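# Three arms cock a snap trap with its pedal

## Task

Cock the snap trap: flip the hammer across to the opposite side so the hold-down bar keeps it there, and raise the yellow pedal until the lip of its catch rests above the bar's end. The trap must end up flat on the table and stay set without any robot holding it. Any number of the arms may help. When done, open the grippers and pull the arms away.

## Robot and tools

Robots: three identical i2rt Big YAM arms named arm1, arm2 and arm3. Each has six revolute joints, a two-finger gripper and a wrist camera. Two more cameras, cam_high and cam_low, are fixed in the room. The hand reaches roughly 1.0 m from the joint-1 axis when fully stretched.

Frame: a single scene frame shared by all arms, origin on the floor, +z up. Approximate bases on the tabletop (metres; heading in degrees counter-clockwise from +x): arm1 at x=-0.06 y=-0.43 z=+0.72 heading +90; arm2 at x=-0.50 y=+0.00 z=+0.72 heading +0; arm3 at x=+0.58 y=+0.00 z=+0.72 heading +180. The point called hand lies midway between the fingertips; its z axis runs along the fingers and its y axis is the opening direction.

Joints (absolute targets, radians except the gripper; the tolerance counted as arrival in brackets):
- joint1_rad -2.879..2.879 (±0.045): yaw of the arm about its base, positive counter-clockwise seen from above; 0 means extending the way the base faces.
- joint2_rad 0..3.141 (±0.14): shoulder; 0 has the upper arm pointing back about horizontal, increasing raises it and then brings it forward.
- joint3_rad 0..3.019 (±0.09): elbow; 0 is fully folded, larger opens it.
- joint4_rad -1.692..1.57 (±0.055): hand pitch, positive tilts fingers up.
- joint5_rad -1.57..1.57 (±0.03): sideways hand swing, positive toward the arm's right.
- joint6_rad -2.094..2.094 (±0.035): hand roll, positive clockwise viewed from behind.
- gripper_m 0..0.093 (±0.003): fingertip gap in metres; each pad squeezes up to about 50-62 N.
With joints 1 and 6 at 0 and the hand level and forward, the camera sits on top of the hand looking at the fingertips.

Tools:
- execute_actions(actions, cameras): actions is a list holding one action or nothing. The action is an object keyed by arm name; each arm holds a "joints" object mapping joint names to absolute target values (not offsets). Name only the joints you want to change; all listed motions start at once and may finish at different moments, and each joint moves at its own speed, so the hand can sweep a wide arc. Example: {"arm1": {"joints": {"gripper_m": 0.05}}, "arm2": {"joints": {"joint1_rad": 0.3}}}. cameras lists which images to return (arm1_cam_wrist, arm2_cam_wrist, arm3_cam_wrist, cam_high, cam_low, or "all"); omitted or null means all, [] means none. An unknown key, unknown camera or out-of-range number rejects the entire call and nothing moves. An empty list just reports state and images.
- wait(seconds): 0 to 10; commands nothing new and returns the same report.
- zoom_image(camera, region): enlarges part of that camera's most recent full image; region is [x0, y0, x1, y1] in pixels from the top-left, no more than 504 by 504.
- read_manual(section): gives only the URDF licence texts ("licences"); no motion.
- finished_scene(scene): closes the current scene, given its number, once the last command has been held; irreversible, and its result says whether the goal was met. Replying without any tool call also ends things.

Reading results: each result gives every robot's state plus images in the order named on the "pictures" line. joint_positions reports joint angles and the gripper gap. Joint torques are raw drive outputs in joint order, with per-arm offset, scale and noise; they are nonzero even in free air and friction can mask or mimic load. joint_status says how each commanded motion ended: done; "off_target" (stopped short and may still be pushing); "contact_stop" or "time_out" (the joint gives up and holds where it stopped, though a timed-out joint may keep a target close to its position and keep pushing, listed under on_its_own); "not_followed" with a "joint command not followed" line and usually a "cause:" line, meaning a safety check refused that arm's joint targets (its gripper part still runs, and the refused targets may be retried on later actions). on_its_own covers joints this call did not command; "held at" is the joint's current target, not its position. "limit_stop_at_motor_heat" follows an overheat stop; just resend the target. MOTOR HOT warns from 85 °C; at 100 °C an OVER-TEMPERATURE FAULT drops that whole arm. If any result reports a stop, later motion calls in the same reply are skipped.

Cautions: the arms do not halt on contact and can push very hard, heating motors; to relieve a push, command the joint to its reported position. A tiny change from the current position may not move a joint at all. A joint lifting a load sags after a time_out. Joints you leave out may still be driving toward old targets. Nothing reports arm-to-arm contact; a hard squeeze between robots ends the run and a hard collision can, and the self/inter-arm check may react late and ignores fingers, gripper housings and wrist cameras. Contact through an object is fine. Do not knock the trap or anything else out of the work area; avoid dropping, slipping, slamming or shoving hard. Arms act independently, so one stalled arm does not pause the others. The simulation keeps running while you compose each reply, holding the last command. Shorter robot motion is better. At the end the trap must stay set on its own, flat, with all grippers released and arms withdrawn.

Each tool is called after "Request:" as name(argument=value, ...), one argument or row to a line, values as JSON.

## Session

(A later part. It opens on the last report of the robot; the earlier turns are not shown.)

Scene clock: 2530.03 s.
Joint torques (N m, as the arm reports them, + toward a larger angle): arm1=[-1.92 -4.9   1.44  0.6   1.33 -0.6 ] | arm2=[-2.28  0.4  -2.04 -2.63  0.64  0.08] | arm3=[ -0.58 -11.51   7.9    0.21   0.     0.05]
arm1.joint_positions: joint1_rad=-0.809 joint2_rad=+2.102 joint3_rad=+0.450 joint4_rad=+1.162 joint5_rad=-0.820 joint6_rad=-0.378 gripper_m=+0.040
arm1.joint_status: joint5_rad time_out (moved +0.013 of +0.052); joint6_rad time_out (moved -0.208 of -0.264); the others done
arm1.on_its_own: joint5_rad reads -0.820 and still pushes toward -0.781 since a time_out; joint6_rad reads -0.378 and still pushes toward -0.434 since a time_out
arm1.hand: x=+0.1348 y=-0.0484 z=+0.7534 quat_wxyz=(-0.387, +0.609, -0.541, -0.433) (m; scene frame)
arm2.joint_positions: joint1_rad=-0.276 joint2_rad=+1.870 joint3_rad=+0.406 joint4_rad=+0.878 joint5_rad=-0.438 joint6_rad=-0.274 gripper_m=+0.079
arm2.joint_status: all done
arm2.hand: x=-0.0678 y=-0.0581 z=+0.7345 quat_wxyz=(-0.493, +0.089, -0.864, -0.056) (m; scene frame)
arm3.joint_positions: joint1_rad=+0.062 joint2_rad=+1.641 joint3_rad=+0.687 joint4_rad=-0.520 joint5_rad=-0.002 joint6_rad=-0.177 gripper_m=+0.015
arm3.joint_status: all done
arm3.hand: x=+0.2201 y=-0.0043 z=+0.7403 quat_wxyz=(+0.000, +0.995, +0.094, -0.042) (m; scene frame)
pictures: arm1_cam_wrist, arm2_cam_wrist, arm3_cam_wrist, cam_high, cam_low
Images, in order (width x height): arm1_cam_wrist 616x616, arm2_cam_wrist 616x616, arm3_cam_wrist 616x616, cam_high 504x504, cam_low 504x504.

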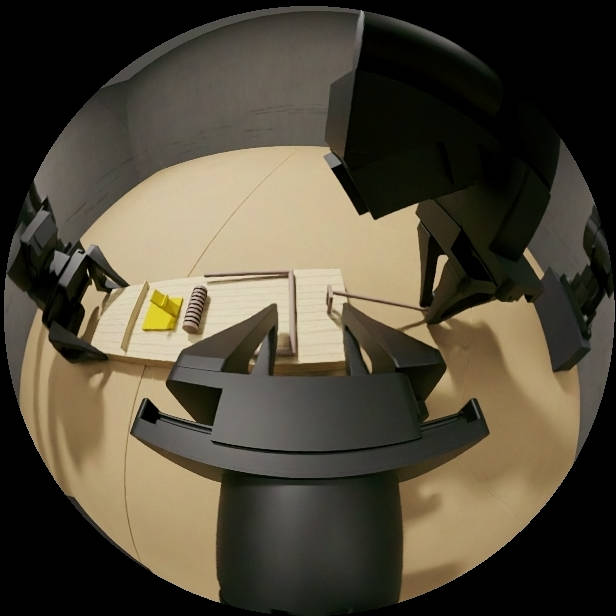

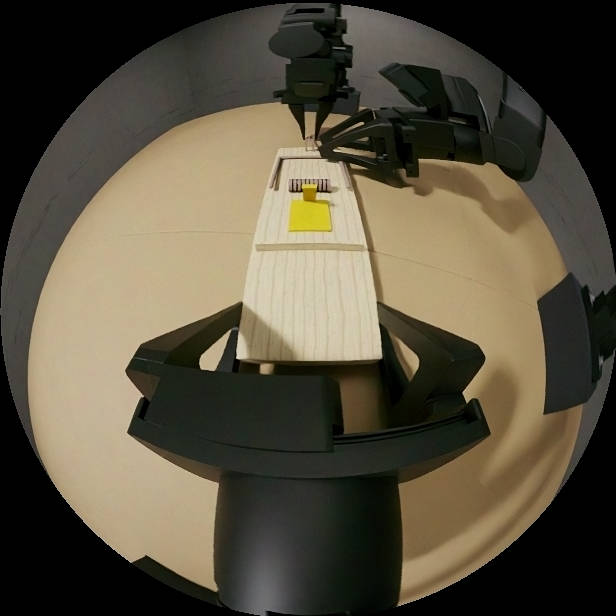

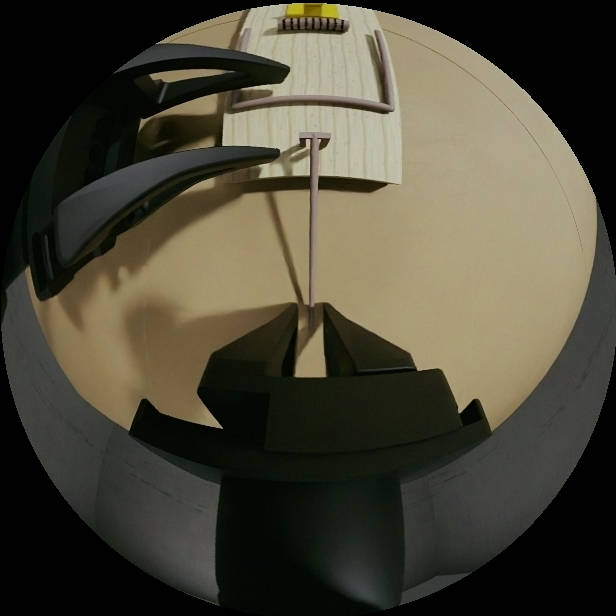

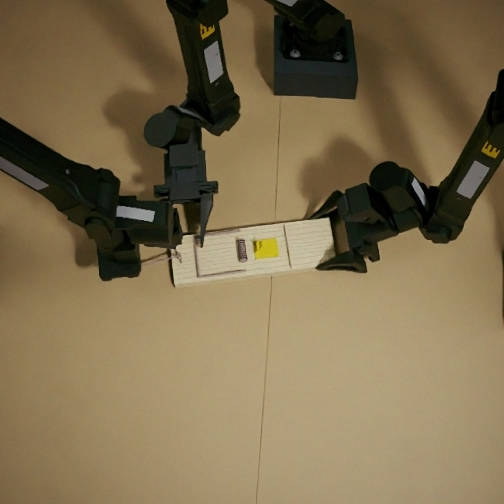

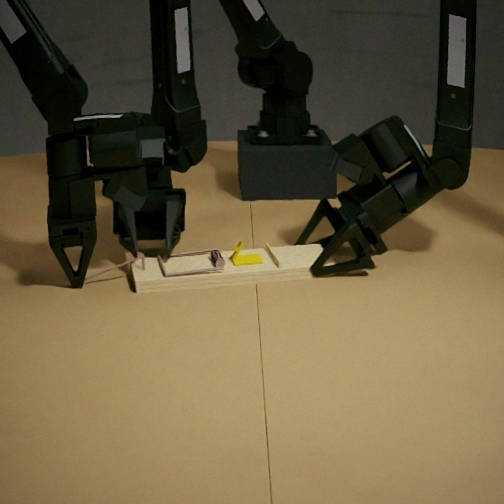

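Request:
zoom_image(
  camera="arm3_cam_wrist",
  region=[260, 260, 370, 380],
)

Request:
zoom_image(
  camera="cam_low",
  region=[40, 230, 160, 310],
)

Request:
zoom_image(
  camera="arm1_cam_wrist",
  region=[380, 250, 500, 350],
)

Region (260, 260, 370, 380) of arm3_cam_wrist's 616x616 image, scaled by 4.200, with more detail than that image has; it fills the left 462 columns of this view, and the rest is white.

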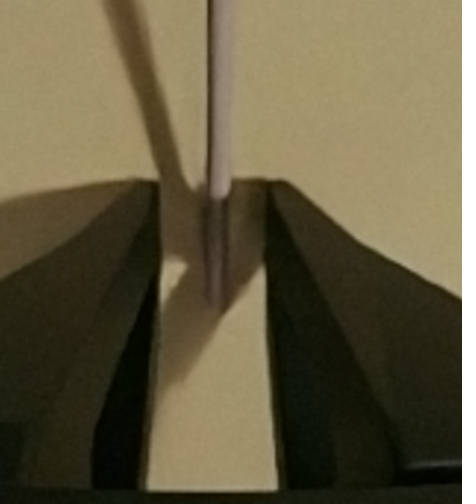

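Region (40, 230, 160, 310) of cam_low's 504x504 image, scaled by 4.200, with more detail than that image has.

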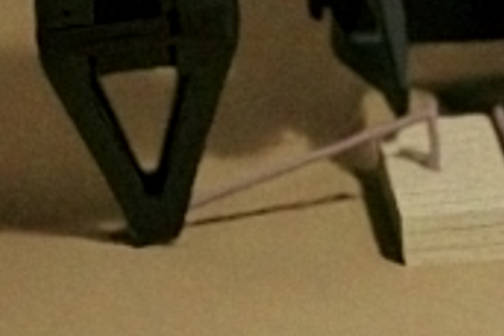

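Region (380, 250, 500, 350) of arm1_cam_wrist's 616x616 image, scaled by 4.200, with more detail than that image has.

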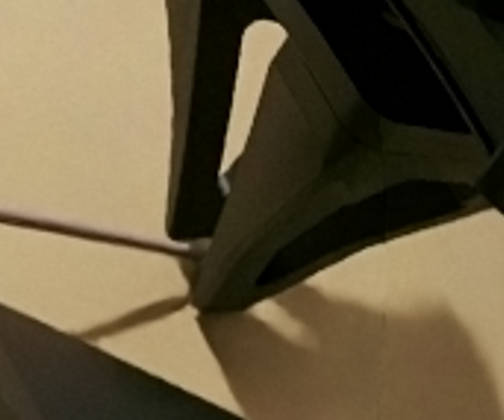

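Request:
execute_actions(
  actions=[
    {"arm1":{"joints":{"joint1_rad":-0.802,"joint2_rad":2.19,"joint3_rad":0.426,"joint4_rad":1.12,"joint5_rad":-0.80}},"arm2":{"joints":{"joint1_rad":-0.278,"joint3_rad":0.36}},"arm3":{"joints":{"joint2_rad":1.645,"gripper_m":0.0}}},
  ],
  cameras=["arm1_cam_wrist","arm3_cam_wrist","cam_low"],
)

Scene clock: 2546.83 s.
Joint torques (N m, as the arm reports them, + toward a larger angle): arm1=[-0.6  -4.24 -0.82 -0.08  0.62 -0.58] | arm2=[-1.61  0.55 -1.03 -2.65  0.63  0.09] | arm3=[ -0.55 -13.11   7.9    0.21   0.     0.04]
arm1.joint_positions: joint1_rad=-0.809 joint2_rad=+2.105 joint3_rad=+0.450 joint4_rad=+1.162 joint5_rad=-0.822 joint6_rad=-0.381 gripper_m=+0.040
arm1.joint_status: all done
arm1.on_its_own: joint6_rad reads -0.381 and still pushes toward -0.434 since a time_out
arm1.hand: x=+0.1339 y=-0.0487 z=+0.7523 quat_wxyz=(-0.386, +0.610, -0.540, -0.433) (m; scene frame)
arm2.joint_positions: joint1_rad=-0.276 joint2_rad=+1.870 joint3_rad=+0.407 joint4_rad=+0.878 joint5_rad=-0.438 joint6_rad=-0.274 gripper_m=+0.079
arm2.joint_status: all done
arm2.hand: x=-0.0675 y=-0.0582 z=+0.7346 quat_wxyz=(-0.493, +0.089, -0.864, -0.056) (m; scene frame)
arm3.joint_positions: joint1_rad=+0.062 joint2_rad=+1.641 joint3_rad=+0.687 joint4_rad=-0.520 joint5_rad=-0.002 joint6_rad=-0.177 gripper_m=+0.001
arm3.joint_status: all done
arm3.hand: x=+0.2201 y=-0.0042 z=+0.7403 quat_wxyz=(+0.000, +0.995, +0.094, -0.042) (m; scene frame)
pictures: arm1_cam_wrist, arm3_cam_wrist, cam_low
Images, in order (width x height): arm1_cam_wrist 616x616, arm3_cam_wrist 616x616, cam_low 504x504.

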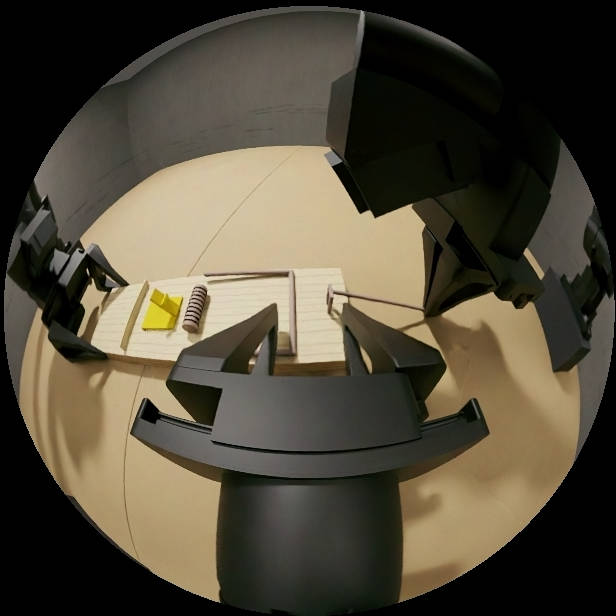

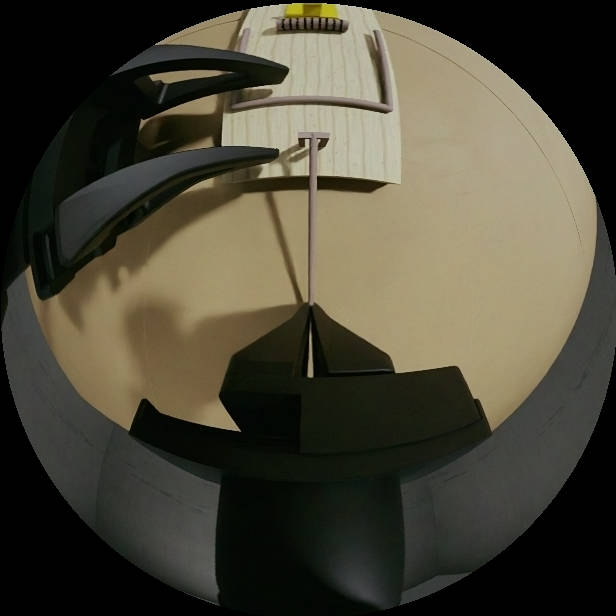

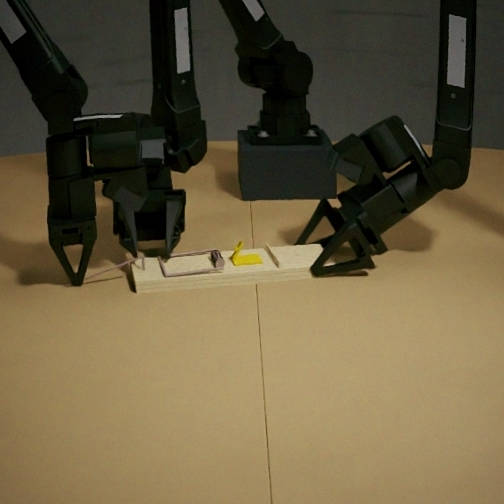

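Request:
execute_actions(
  actions=[
    {"arm3":{"joints":{"joint1_rad":0.068,"joint2_rad":1.432,"joint3_rad":0.757,"joint4_rad":-0.72}}},
  ],
  cameras=["arm1_cam_wrist","arm3_cam_wrist","cam_low"],
)

Scene clock: 2565.23 s.
Joint torques (N m, as the arm reports them, + toward a larger angle): arm1=[-0.58 -4.64 -0.92 -0.02  0.62 -0.57] | arm2=[-1.47  0.22 -0.97 -2.66  0.65  0.08] | arm3=[  0.74 -11.86  10.18   0.13   0.29   0.05]
arm1.joint_positions: joint1_rad=-0.809 joint2_rad=+2.105 joint3_rad=+0.450 joint4_rad=+1.162 joint5_rad=-0.822 joint6_rad=-0.381 gripper_m=+0.040
arm1.joint_status: not commanded
arm1.on_its_own: joint6_rad reads -0.381 and still pushes toward -0.434 since a time_out
arm1.hand: x=+0.1339 y=-0.0487 z=+0.7523 quat_wxyz=(-0.386, +0.610, -0.540, -0.433) (m; scene frame)
arm2.joint_positions: joint1_rad=-0.276 joint2_rad=+1.870 joint3_rad=+0.407 joint4_rad=+0.878 joint5_rad=-0.438 joint6_rad=-0.274 gripper_m=+0.079
arm2.joint_status: not commanded
arm2.hand: x=-0.0675 y=-0.0581 z=+0.7346 quat_wxyz=(-0.493, +0.089, -0.864, -0.056) (m; scene frame)
arm3.joint_positions: joint1_rad=+0.062 joint2_rad=+1.427 joint3_rad=+0.724 joint4_rad=-0.704 joint5_rad=-0.008 joint6_rad=-0.176 gripper_m=+0.001
arm3.joint_status: all done
arm3.hand: x=+0.2135 y=-0.0049 z=+0.8188 quat_wxyz=(+0.001, +0.993, +0.093, -0.076) (m; scene frame)
pictures: arm1_cam_wrist, arm3_cam_wrist, cam_low
Images, in order (width x height): arm1_cam_wrist 616x616, arm3_cam_wrist 616x616, cam_low 504x504.

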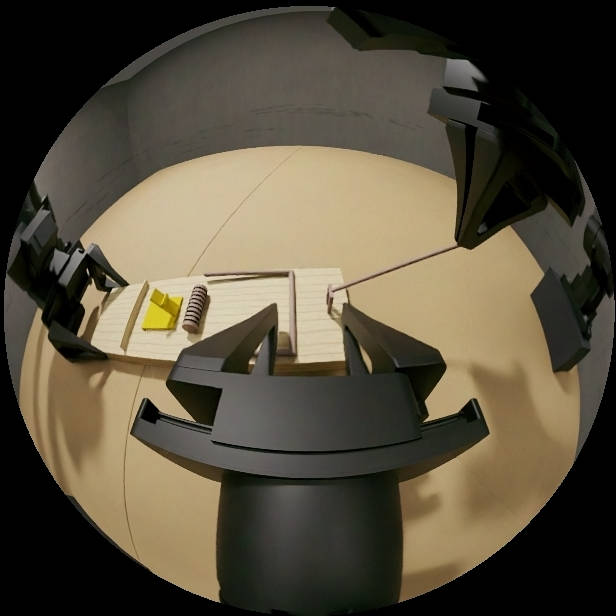

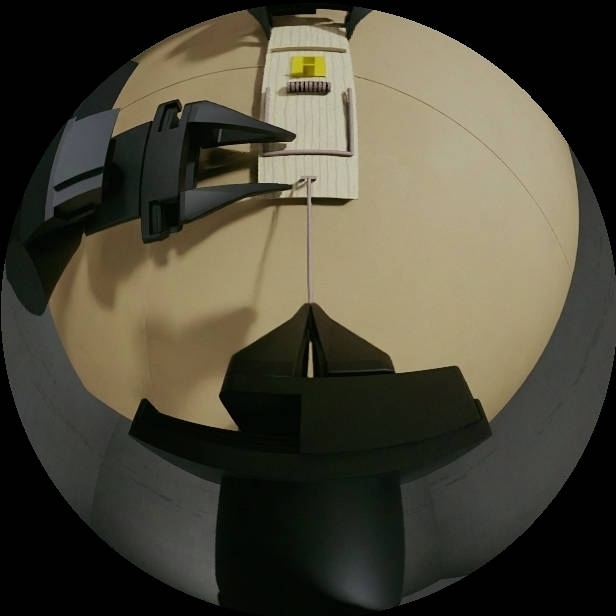

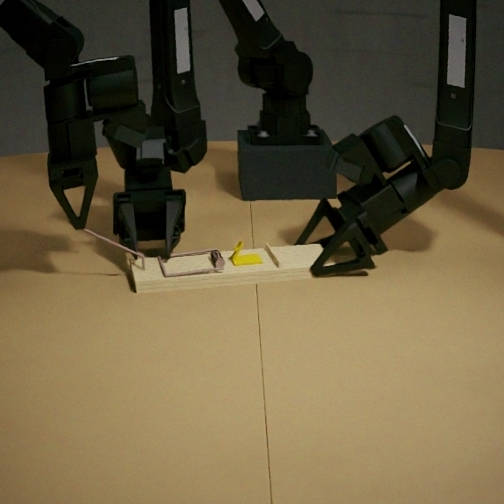

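Request:
zoom_image(
  camera="cam_low",
  region=[40, 180, 170, 280],
)

Request:
zoom_image(
  camera="arm1_cam_wrist",
  region=[420, 170, 540, 270],
)

Region (40, 180, 170, 280) of cam_low's 504x504 image, scaled by 3.877, with more detail than that image has; it fills the top 388 rows of this view, and the rest is white.

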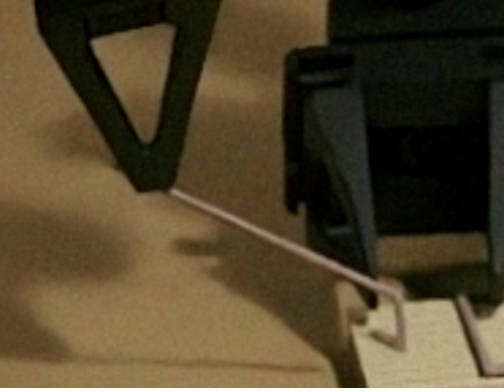

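Region (420, 170, 540, 270) of arm1_cam_wrist's 616x616 image, scaled by 4.200, with more detail than that image has.

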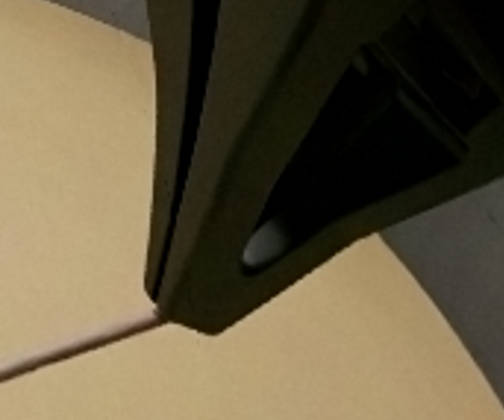

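Request:
execute_actions(
  actions=[
    {"arm3":{"joints":{"joint1_rad":0.088,"joint3_rad":0.888,"joint5_rad":-0.043}}},
  ],
  cameras=["arm1_cam_wrist","arm3_cam_wrist","cam_low"],
)

Scene clock: 2578.43 s.
Joint torques (N m, as the arm reports them, + toward a larger angle): arm1=[-0.54 -4.72 -0.91 -0.02  0.68 -0.57] | arm2=[-1.44  0.54 -0.91 -2.55  0.65  0.09] | arm3=[  1.15 -12.33  11.44   1.4   -0.11   0.04]
arm1.joint_positions: joint1_rad=-0.809 joint2_rad=+2.105 joint3_rad=+0.450 joint4_rad=+1.162 joint5_rad=-0.824 joint6_rad=-0.381 gripper_m=+0.040
arm1.joint_status: not commanded
arm1.on_its_own: joint6_rad reads -0.381 and still pushes toward -0.434 since a time_out
arm1.hand: x=+0.1336 y=-0.0489 z=+0.7524 quat_wxyz=(-0.386, +0.610, -0.540, -0.434) (m; scene frame)
arm2.joint_positions: joint1_rad=-0.276 joint2_rad=+1.870 joint3_rad=+0.407 joint4_rad=+0.878 joint5_rad=-0.438 joint6_rad=-0.274 gripper_m=+0.079
arm2.joint_status: not commanded
arm2.hand: x=-0.0675 y=-0.0581 z=+0.7346 quat_wxyz=(-0.493, +0.089, -0.864, -0.056) (m; scene frame)
arm3.joint_positions: joint1_rad=+0.076 joint2_rad=+1.423 joint3_rad=+0.851 joint4_rad=-0.728 joint5_rad=-0.039 joint6_rad=-0.176 gripper_m=+0.000
arm3.joint_status: all done
arm3.hand: x=+0.1592 y=-0.0163 z=+0.8643 quat_wxyz=(+0.013, +0.986, +0.102, -0.130) (m; scene frame)
pictures: arm1_cam_wrist, arm3_cam_wrist, cam_low
Images, in order (width x height): arm1_cam_wrist 616x616, arm3_cam_wrist 616x616, cam_low 504x504.

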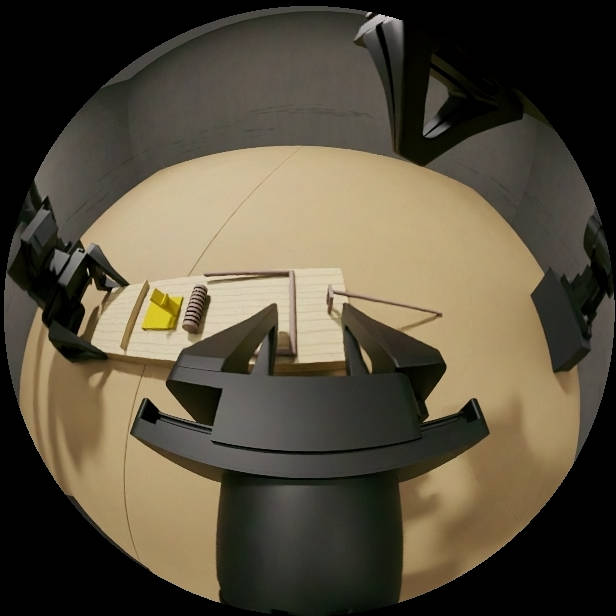

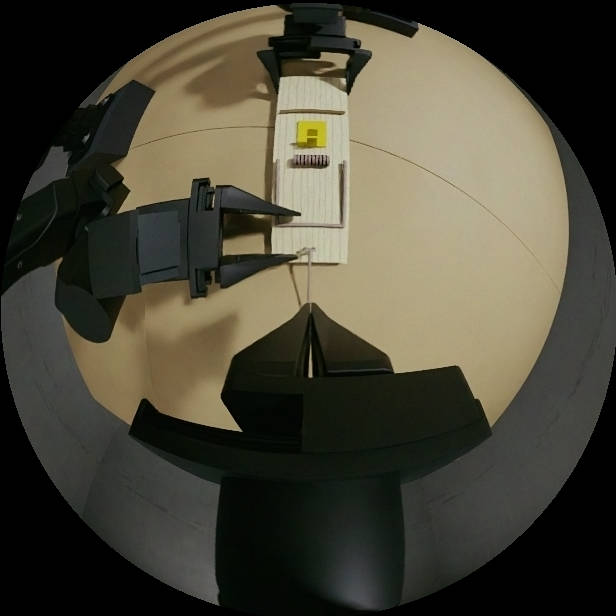

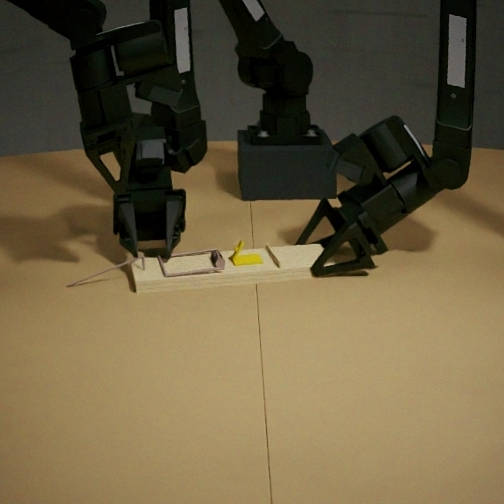

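Request:
execute_actions(
  actions=[
    {"arm3":{"joints":{"joint1_rad":-0.34,"joint2_rad":1.76,"joint3_rad":1.18,"joint4_rad":-1.22,"joint6_rad":-0.94,"gripper_m":0.026}}},
  ],
  cameras=["cam_high","cam_low"],
)

Scene clock: 2700.17 s.
Joint torques (N m, as the arm reports them, + toward a larger angle): arm1=[-0.34 -4.92 -0.89 -0.18  0.69 -0.57] | arm2=[-1.58  0.48 -1.05 -2.53  0.64  0.09] | arm3=[  1.07 -16.36  10.24  -0.65  -0.03  -0.09]
arm1.joint_positions: joint1_rad=-0.809 joint2_rad=+2.105 joint3_rad=+0.450 joint4_rad=+1.162 joint5_rad=-0.824 joint6_rad=-0.381 gripper_m=+0.040
arm1.joint_status: not commanded
arm1.on_its_own: joint6_rad reads -0.381 and still pushes toward -0.434 since a time_out
arm1.hand: x=+0.1336 y=-0.0489 z=+0.7524 quat_wxyz=(-0.386, +0.610, -0.540, -0.434) (m; scene frame)
arm2.joint_positions: joint1_rad=-0.276 joint2_rad=+1.870 joint3_rad=+0.407 joint4_rad=+0.878 joint5_rad=-0.438 joint6_rad=-0.274 gripper_m=+0.079
arm2.joint_status: not commanded
arm2.hand: x=-0.0675 y=-0.0581 z=+0.7346 quat_wxyz=(-0.493, +0.089, -0.864, -0.056) (m; scene frame)
arm3.joint_positions: joint1_rad=-0.352 joint2_rad=+1.751 joint3_rad=+1.143 joint4_rad=-1.209 joint5_rad=-0.043 joint6_rad=-0.933 gripper_m=+0.026
arm3.joint_status: all done
arm3.hand: x=+0.1997 y=+0.1548 z=+0.8265 quat_wxyz=(+0.097, +0.957, +0.257, +0.089) (m; scene frame)
pictures: cam_high, cam_low
Images, in order (width x height): cam_high 504x504, cam_low 504x504.

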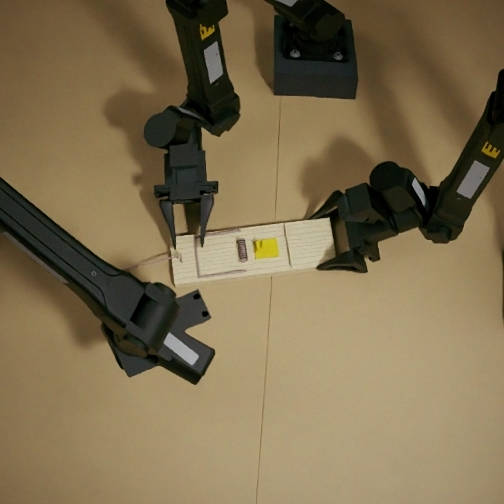

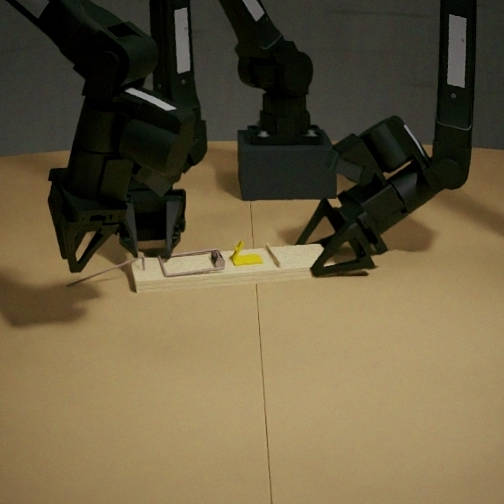

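Request:
execute_actions(
  actions=[],
)

Scene clock: 2721.70 s.
Joint torques (N m, as the arm reports them, + toward a larger angle): arm1=[-0.39 -4.58 -0.87 -0.02  0.71 -0.58] | arm2=[-1.47  0.47 -1.   -2.56  0.66  0.08] | arm3=[  1.12 -16.62  10.26  -0.65  -0.02  -0.11]
arm1.joint_positions: joint1_rad=-0.809 joint2_rad=+2.105 joint3_rad=+0.450 joint4_rad=+1.162 joint5_rad=-0.824 joint6_rad=-0.381 gripper_m=+0.040
arm1.joint_status: not commanded
arm1.on_its_own: joint6_rad reads -0.381 and still pushes toward -0.434 since a time_out
arm1.hand: x=+0.1336 y=-0.0489 z=+0.7524 quat_wxyz=(-0.386, +0.610, -0.540, -0.434) (m; scene frame)
arm2.joint_positions: joint1_rad=-0.276 joint2_rad=+1.870 joint3_rad=+0.407 joint4_rad=+0.878 joint5_rad=-0.438 joint6_rad=-0.274 gripper_m=+0.079
arm2.joint_status: not commanded
arm2.hand: x=-0.0675 y=-0.0581 z=+0.7346 quat_wxyz=(-0.493, +0.089, -0.864, -0.056) (m; scene frame)
arm3.joint_positions: joint1_rad=-0.352 joint2_rad=+1.751 joint3_rad=+1.143 joint4_rad=-1.209 joint5_rad=-0.043 joint6_rad=-0.933 gripper_m=+0.026
arm3.joint_status: all done
arm3.hand: x=+0.1997 y=+0.1548 z=+0.8265 quat_wxyz=(+0.097, +0.957, +0.257, +0.089) (m; scene frame)
pictures: arm1_cam_wrist, arm2_cam_wrist, arm3_cam_wrist, cam_high, cam_low
Images, in order (width x height): arm1_cam_wrist 616x616, arm2_cam_wrist 616x616, arm3_cam_wrist 616x616, cam_high 504x504, cam_low 504x504.

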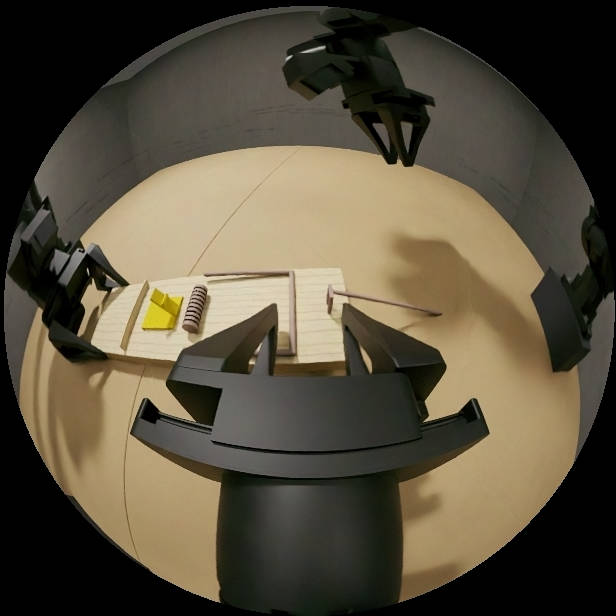

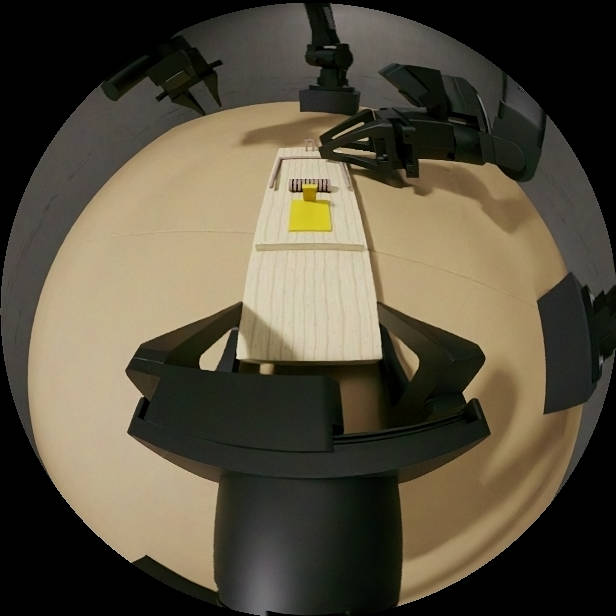

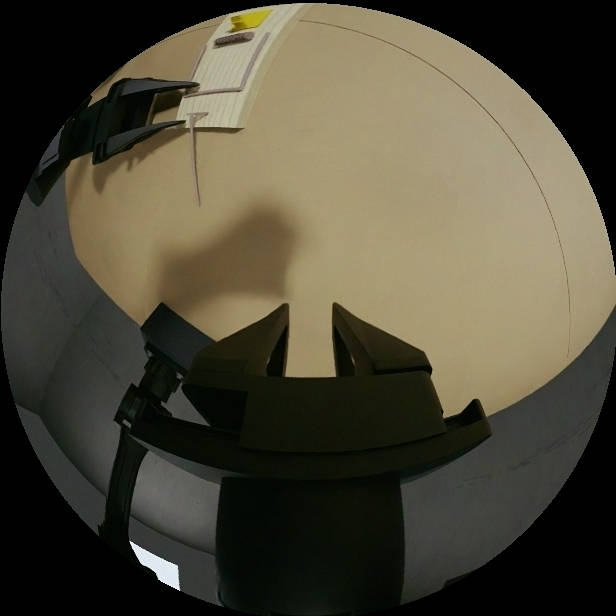

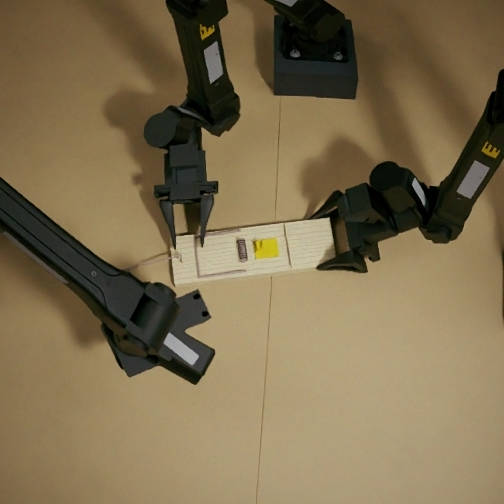

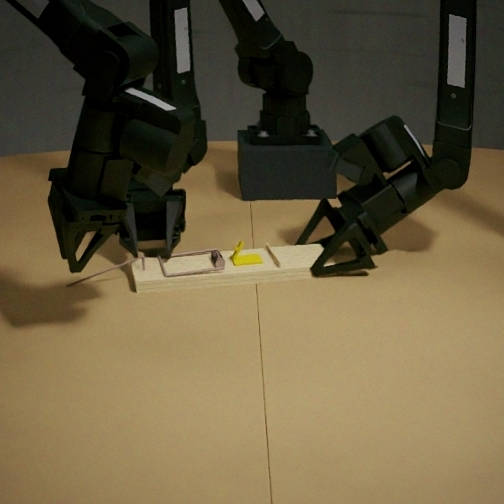

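Request:
execute_actions(
  actions=[
    {"arm3": {"joints": {"joint1_rad": -0.330, "joint2_rad": 1.94, "joint5_rad": -0.873}}},
  ],
  cameras=["arm1_cam_wrist", "arm3_cam_wrist", "cam_high", "cam_low"],
)

Scene clock: 2755.60 s.
Joint torques (N m, as the arm reports them, + toward a larger angle): arm1=[-0.49 -4.35 -0.86 -0.01  0.68 -0.58] | arm2=[-1.73  0.43 -1.02 -2.5   0.65  0.08] | arm3=[  1.17 -18.63   8.23  -0.86  -0.67  -0.15]
arm1.joint_positions: joint1_rad=-0.809 joint2_rad=+2.105 joint3_rad=+0.450 joint4_rad=+1.162 joint5_rad=-0.824 joint6_rad=-0.381 gripper_m=+0.040
arm1.joint_status: not commanded
arm1.on_its_own: joint6_rad reads -0.381 and still pushes toward -0.434 since a time_out
arm1.hand: x=+0.1336 y=-0.0489 z=+0.7524 quat_wxyz=(-0.386, +0.610, -0.540, -0.434) (m; scene frame)
arm2.joint_positions: joint1_rad=-0.276 joint2_rad=+1.870 joint3_rad=+0.407 joint4_rad=+0.878 joint5_rad=-0.438 joint6_rad=-0.274 gripper_m=+0.079
arm2.joint_status: not commanded
arm2.hand: x=-0.0675 y=-0.0581 z=+0.7346 quat_wxyz=(-0.493, +0.089, -0.864, -0.056) (m; scene frame)
arm3.joint_positions: joint1_rad=-0.343 joint2_rad=+1.943 joint3_rad=+1.152 joint4_rad=-1.211 joint5_rad=-0.869 joint6_rad=-0.933 gripper_m=+0.026
arm3.joint_status: all done
arm3.hand: x=+0.1472 y=+0.0383 z=+0.8111 quat_wxyz=(+0.447, +0.877, +0.146, -0.095) (m; scene frame)
pictures: arm1_cam_wrist, arm3_cam_wrist, cam_high, cam_low
Images, in order (width x height): arm1_cam_wrist 616x616, arm3_cam_wrist 616x616, cam_high 504x504, cam_low 504x504.

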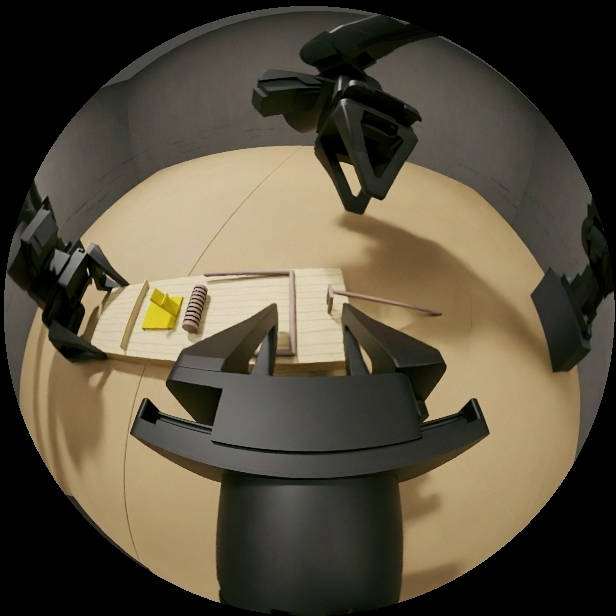

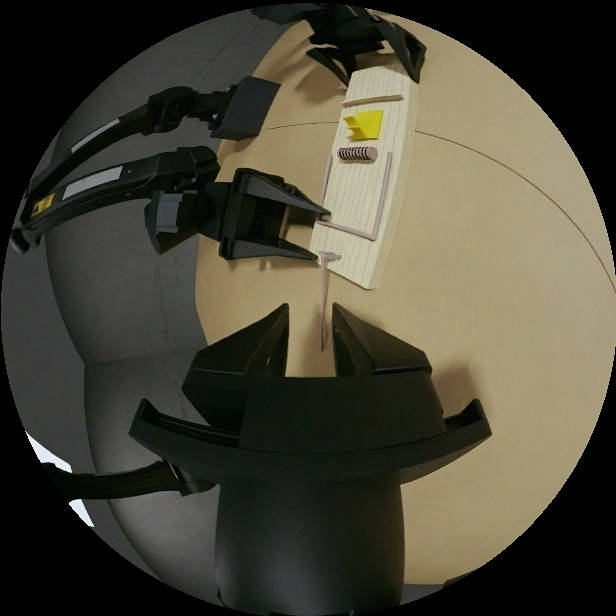

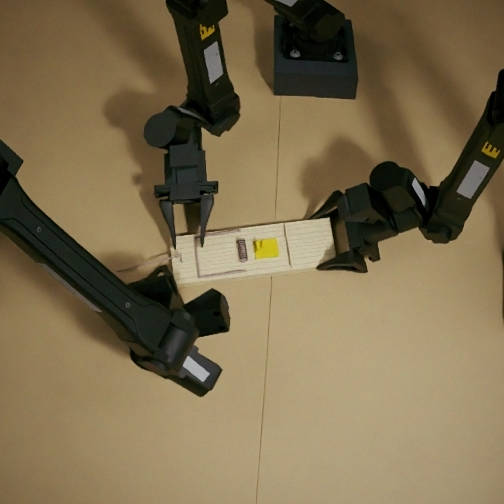

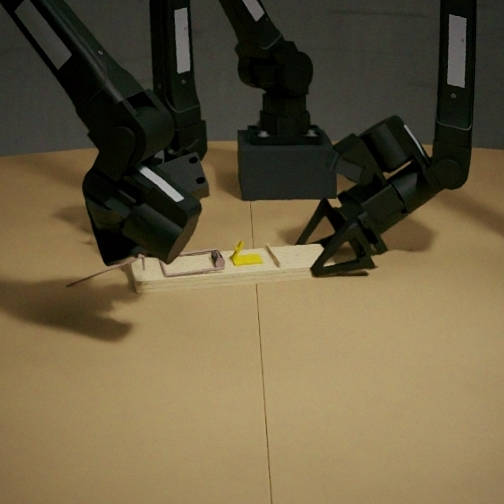

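Request:
execute_actions(
  actions=[
    {"arm3": {"joints": {"joint1_rad": -0.283, "joint2_rad": 2.05, "joint3_rad": 1.105, "joint4_rad": -1.13, "joint5_rad": -0.894, "gripper_m": 0.030}}},
  ],
  cameras=["arm1_cam_wrist", "arm2_cam_wrist", "arm3_cam_wrist", "cam_high", "cam_low"],
)

Scene clock: 2801.77 s.
Joint torques (N m, as the arm reports them, + toward a larger angle): arm1=[-0.56 -4.68 -0.83 -0.03  0.68 -0.56] | arm2=[-1.45  0.35 -1.1  -2.6   0.66  0.07] | arm3=[  0.24 -17.98   4.4   -0.14  -0.57  -0.15]
arm1.joint_positions: joint1_rad=-0.809 joint2_rad=+2.105 joint3_rad=+0.450 joint4_rad=+1.162 joint5_rad=-0.824 joint6_rad=-0.381 gripper_m=+0.040
arm1.joint_status: not commanded
arm1.on_its_own: joint6_rad reads -0.381 and still pushes toward -0.434 since a time_out
arm1.hand: x=+0.1336 y=-0.0489 z=+0.7524 quat_wxyz=(-0.386, +0.610, -0.540, -0.434) (m; scene frame)
arm2.joint_positions: joint1_rad=-0.276 joint2_rad=+1.870 joint3_rad=+0.407 joint4_rad=+0.878 joint5_rad=-0.438 joint6_rad=-0.274 gripper_m=+0.079
arm2.joint_status: not commanded
arm2.hand: x=-0.0675 y=-0.0581 z=+0.7346 quat_wxyz=(-0.493, +0.089, -0.864, -0.056) (m; scene frame)
arm3.joint_positions: joint1_rad=-0.285 joint2_rad=+2.042 joint3_rad=+1.109 joint4_rad=-1.140 joint5_rad=-0.892 joint6_rad=-0.934 gripper_m=+0.030
arm3.joint_status: all done
arm3.hand: x=+0.1644 y=+0.0039 z=+0.7634 quat_wxyz=(+0.473, +0.866, +0.152, -0.062) (m; scene frame)
pictures: arm1_cam_wrist, arm2_cam_wrist, arm3_cam_wrist, cam_high, cam_low
Images, in order (width x height): arm1_cam_wrist 616x616, arm2_cam_wrist 616x616, arm3_cam_wrist 616x616, cam_high 504x504, cam_low 504x504.

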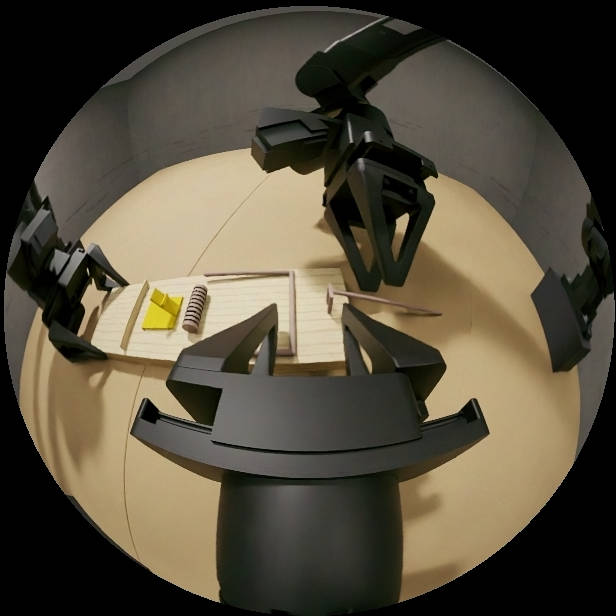

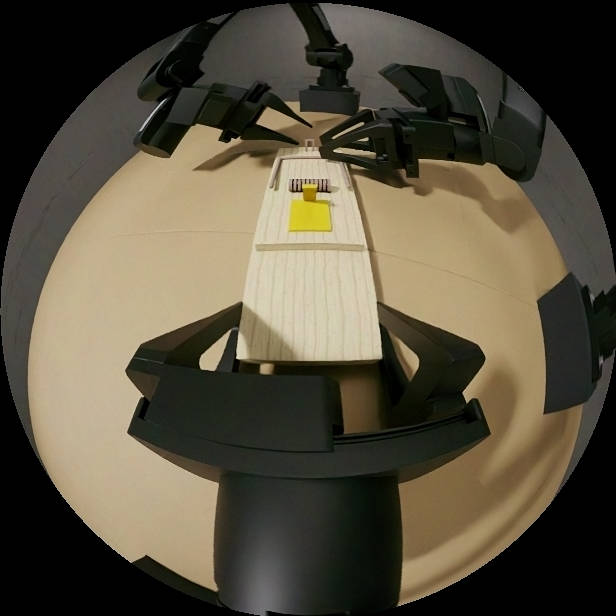

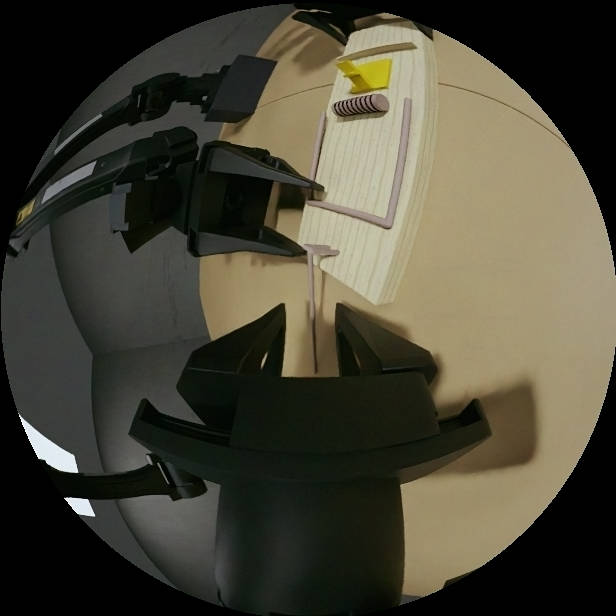

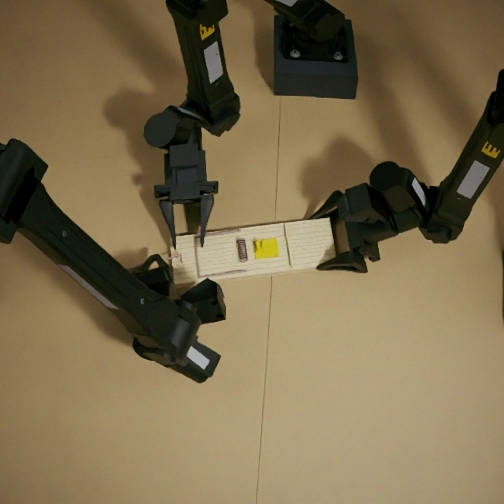

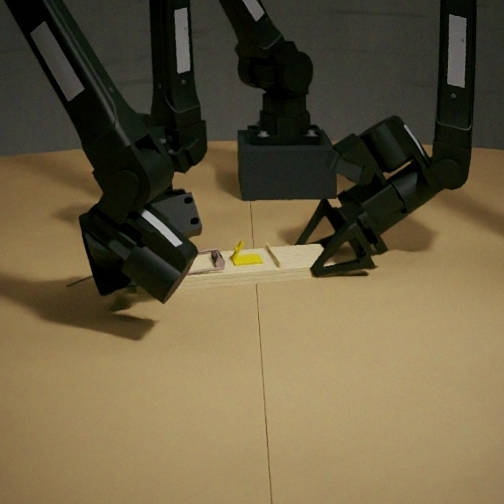

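Request:
zoom_image(
  camera="arm2_cam_wrist",
  region=[230, 70, 390, 200],
)

Request:
zoom_image(
  camera="arm1_cam_wrist",
  region=[280, 200, 480, 360],
)

Request:
zoom_image(
  camera="arm3_cam_wrist",
  region=[220, 200, 420, 390],
)

Region (230, 70, 390, 200) of arm2_cam_wrist's 616x616 image, scaled by 3.150, with more detail than that image has; it fills the top 410 rows of this view, and the rest is white.

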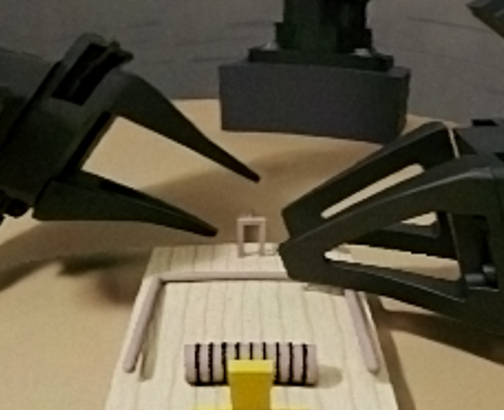

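Region (280, 200, 480, 360) of arm1_cam_wrist's 616x616 image, scaled by 2.520, with more detail than that image has; it fills the top 403 rows of this view, and the rest is white.

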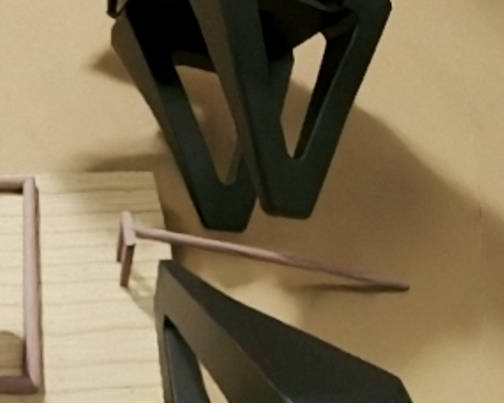

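Region (220, 200, 420, 390) of arm3_cam_wrist's 616x616 image, scaled by 2.520, with more detail than that image has; it fills the top 479 rows of this view, and the rest is white.

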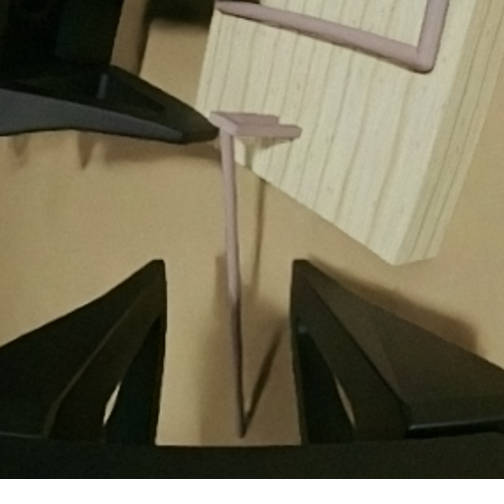

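Request:
execute_actions(
  actions=[
    {"arm3": {"joints": {"joint1_rad": -0.210, "joint3_rad": 1.088}}},
  ],
  cameras=["arm1_cam_wrist", "arm2_cam_wrist", "arm3_cam_wrist"],
)

Scene clock: 2834.63 s.
Joint torques (N m, as the arm reports them, + toward a larger angle): arm1=[-0.67 -4.53 -0.85 -0.02  0.69 -0.58] | arm2=[-1.6   0.37 -1.04 -2.58  0.65  0.09] | arm3=[ -0.04 -17.92   3.71  -0.18  -0.57  -0.15]
arm1.joint_positions: joint1_rad=-0.809 joint2_rad=+2.105 joint3_rad=+0.450 joint4_rad=+1.162 joint5_rad=-0.824 joint6_rad=-0.381 gripper_m=+0.040
arm1.joint_status: not commanded
arm1.on_its_own: joint6_rad reads -0.381 and still pushes toward -0.434 since a time_out
arm1.hand: x=+0.1336 y=-0.0489 z=+0.7524 quat_wxyz=(-0.386, +0.610, -0.540, -0.434) (m; scene frame)
arm2.joint_positions: joint1_rad=-0.276 joint2_rad=+1.870 joint3_rad=+0.407 joint4_rad=+0.878 joint5_rad=-0.438 joint6_rad=-0.274 gripper_m=+0.079
arm2.joint_status: not commanded
arm2.hand: x=-0.0675 y=-0.0581 z=+0.7346 quat_wxyz=(-0.493, +0.089, -0.864, -0.056) (m; scene frame)
arm3.joint_positions: joint1_rad=-0.209 joint2_rad=+2.042 joint3_rad=+1.099 joint4_rad=-1.139 joint5_rad=-0.892 joint6_rad=-0.934 gripper_m=+0.030
arm3.joint_status: all done
arm3.hand: x=+0.1697 y=-0.0290 z=+0.7622 quat_wxyz=(+0.477, +0.859, +0.182, -0.041) (m; scene frame)
pictures: arm1_cam_wrist, arm2_cam_wrist, arm3_cam_wrist
Images, in order (width x height): arm1_cam_wrist 616x616, arm2_cam_wrist 616x616, arm3_cam_wrist 616x616.

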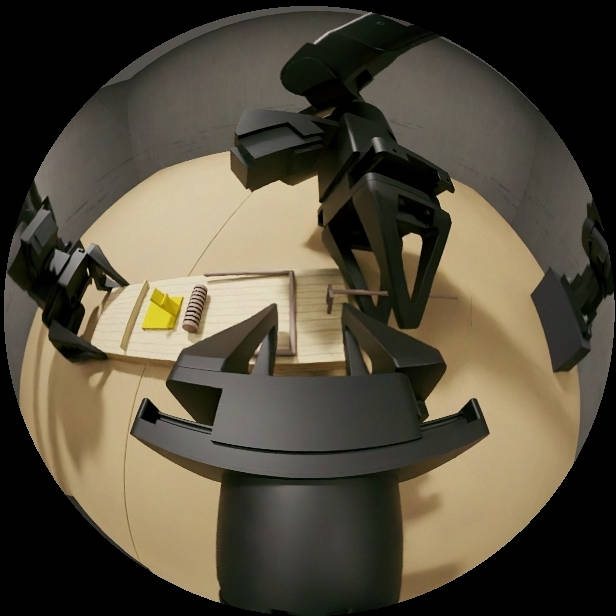

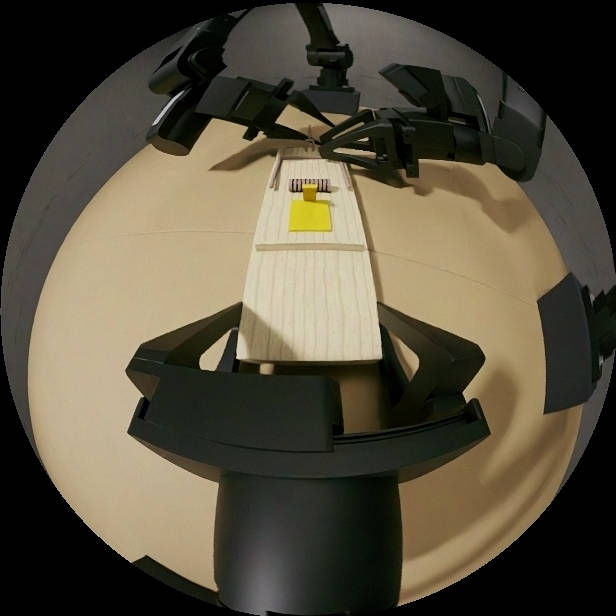

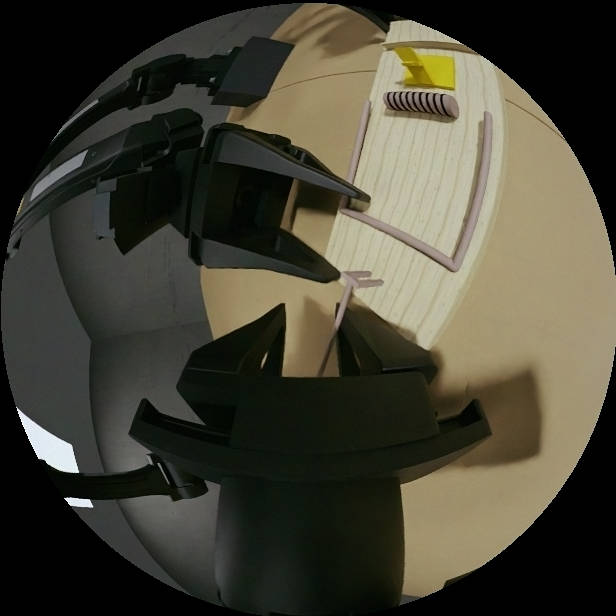

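Request:
zoom_image(
  camera="arm1_cam_wrist",
  region=[280, 200, 480, 360],
)

Request:
zoom_image(
  camera="arm2_cam_wrist",
  region=[230, 70, 390, 200],
)

Region (280, 200, 480, 360) of arm1_cam_wrist's 616x616 image, scaled by 2.520, with more detail than that image has; it fills the top 403 rows of this view, and the rest is white.

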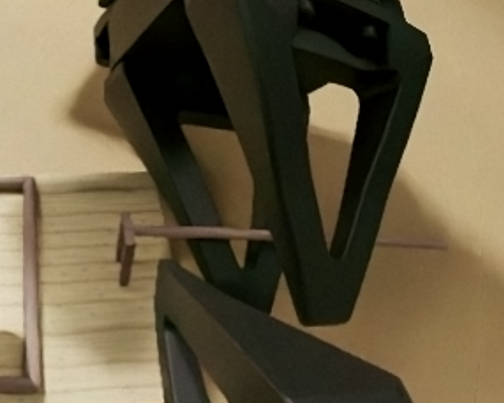

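Region (230, 70, 390, 200) of arm2_cam_wrist's 616x616 image, scaled by 3.150, with more detail than that image has; it fills the top 410 rows of this view, and the rest is white.

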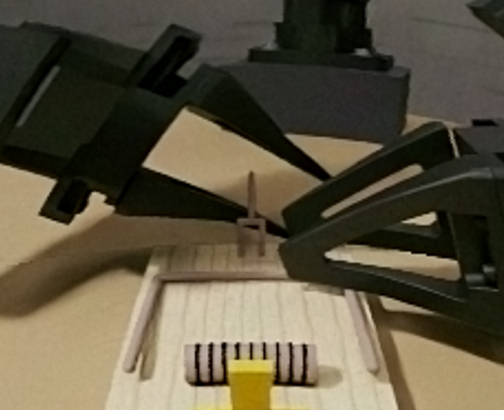

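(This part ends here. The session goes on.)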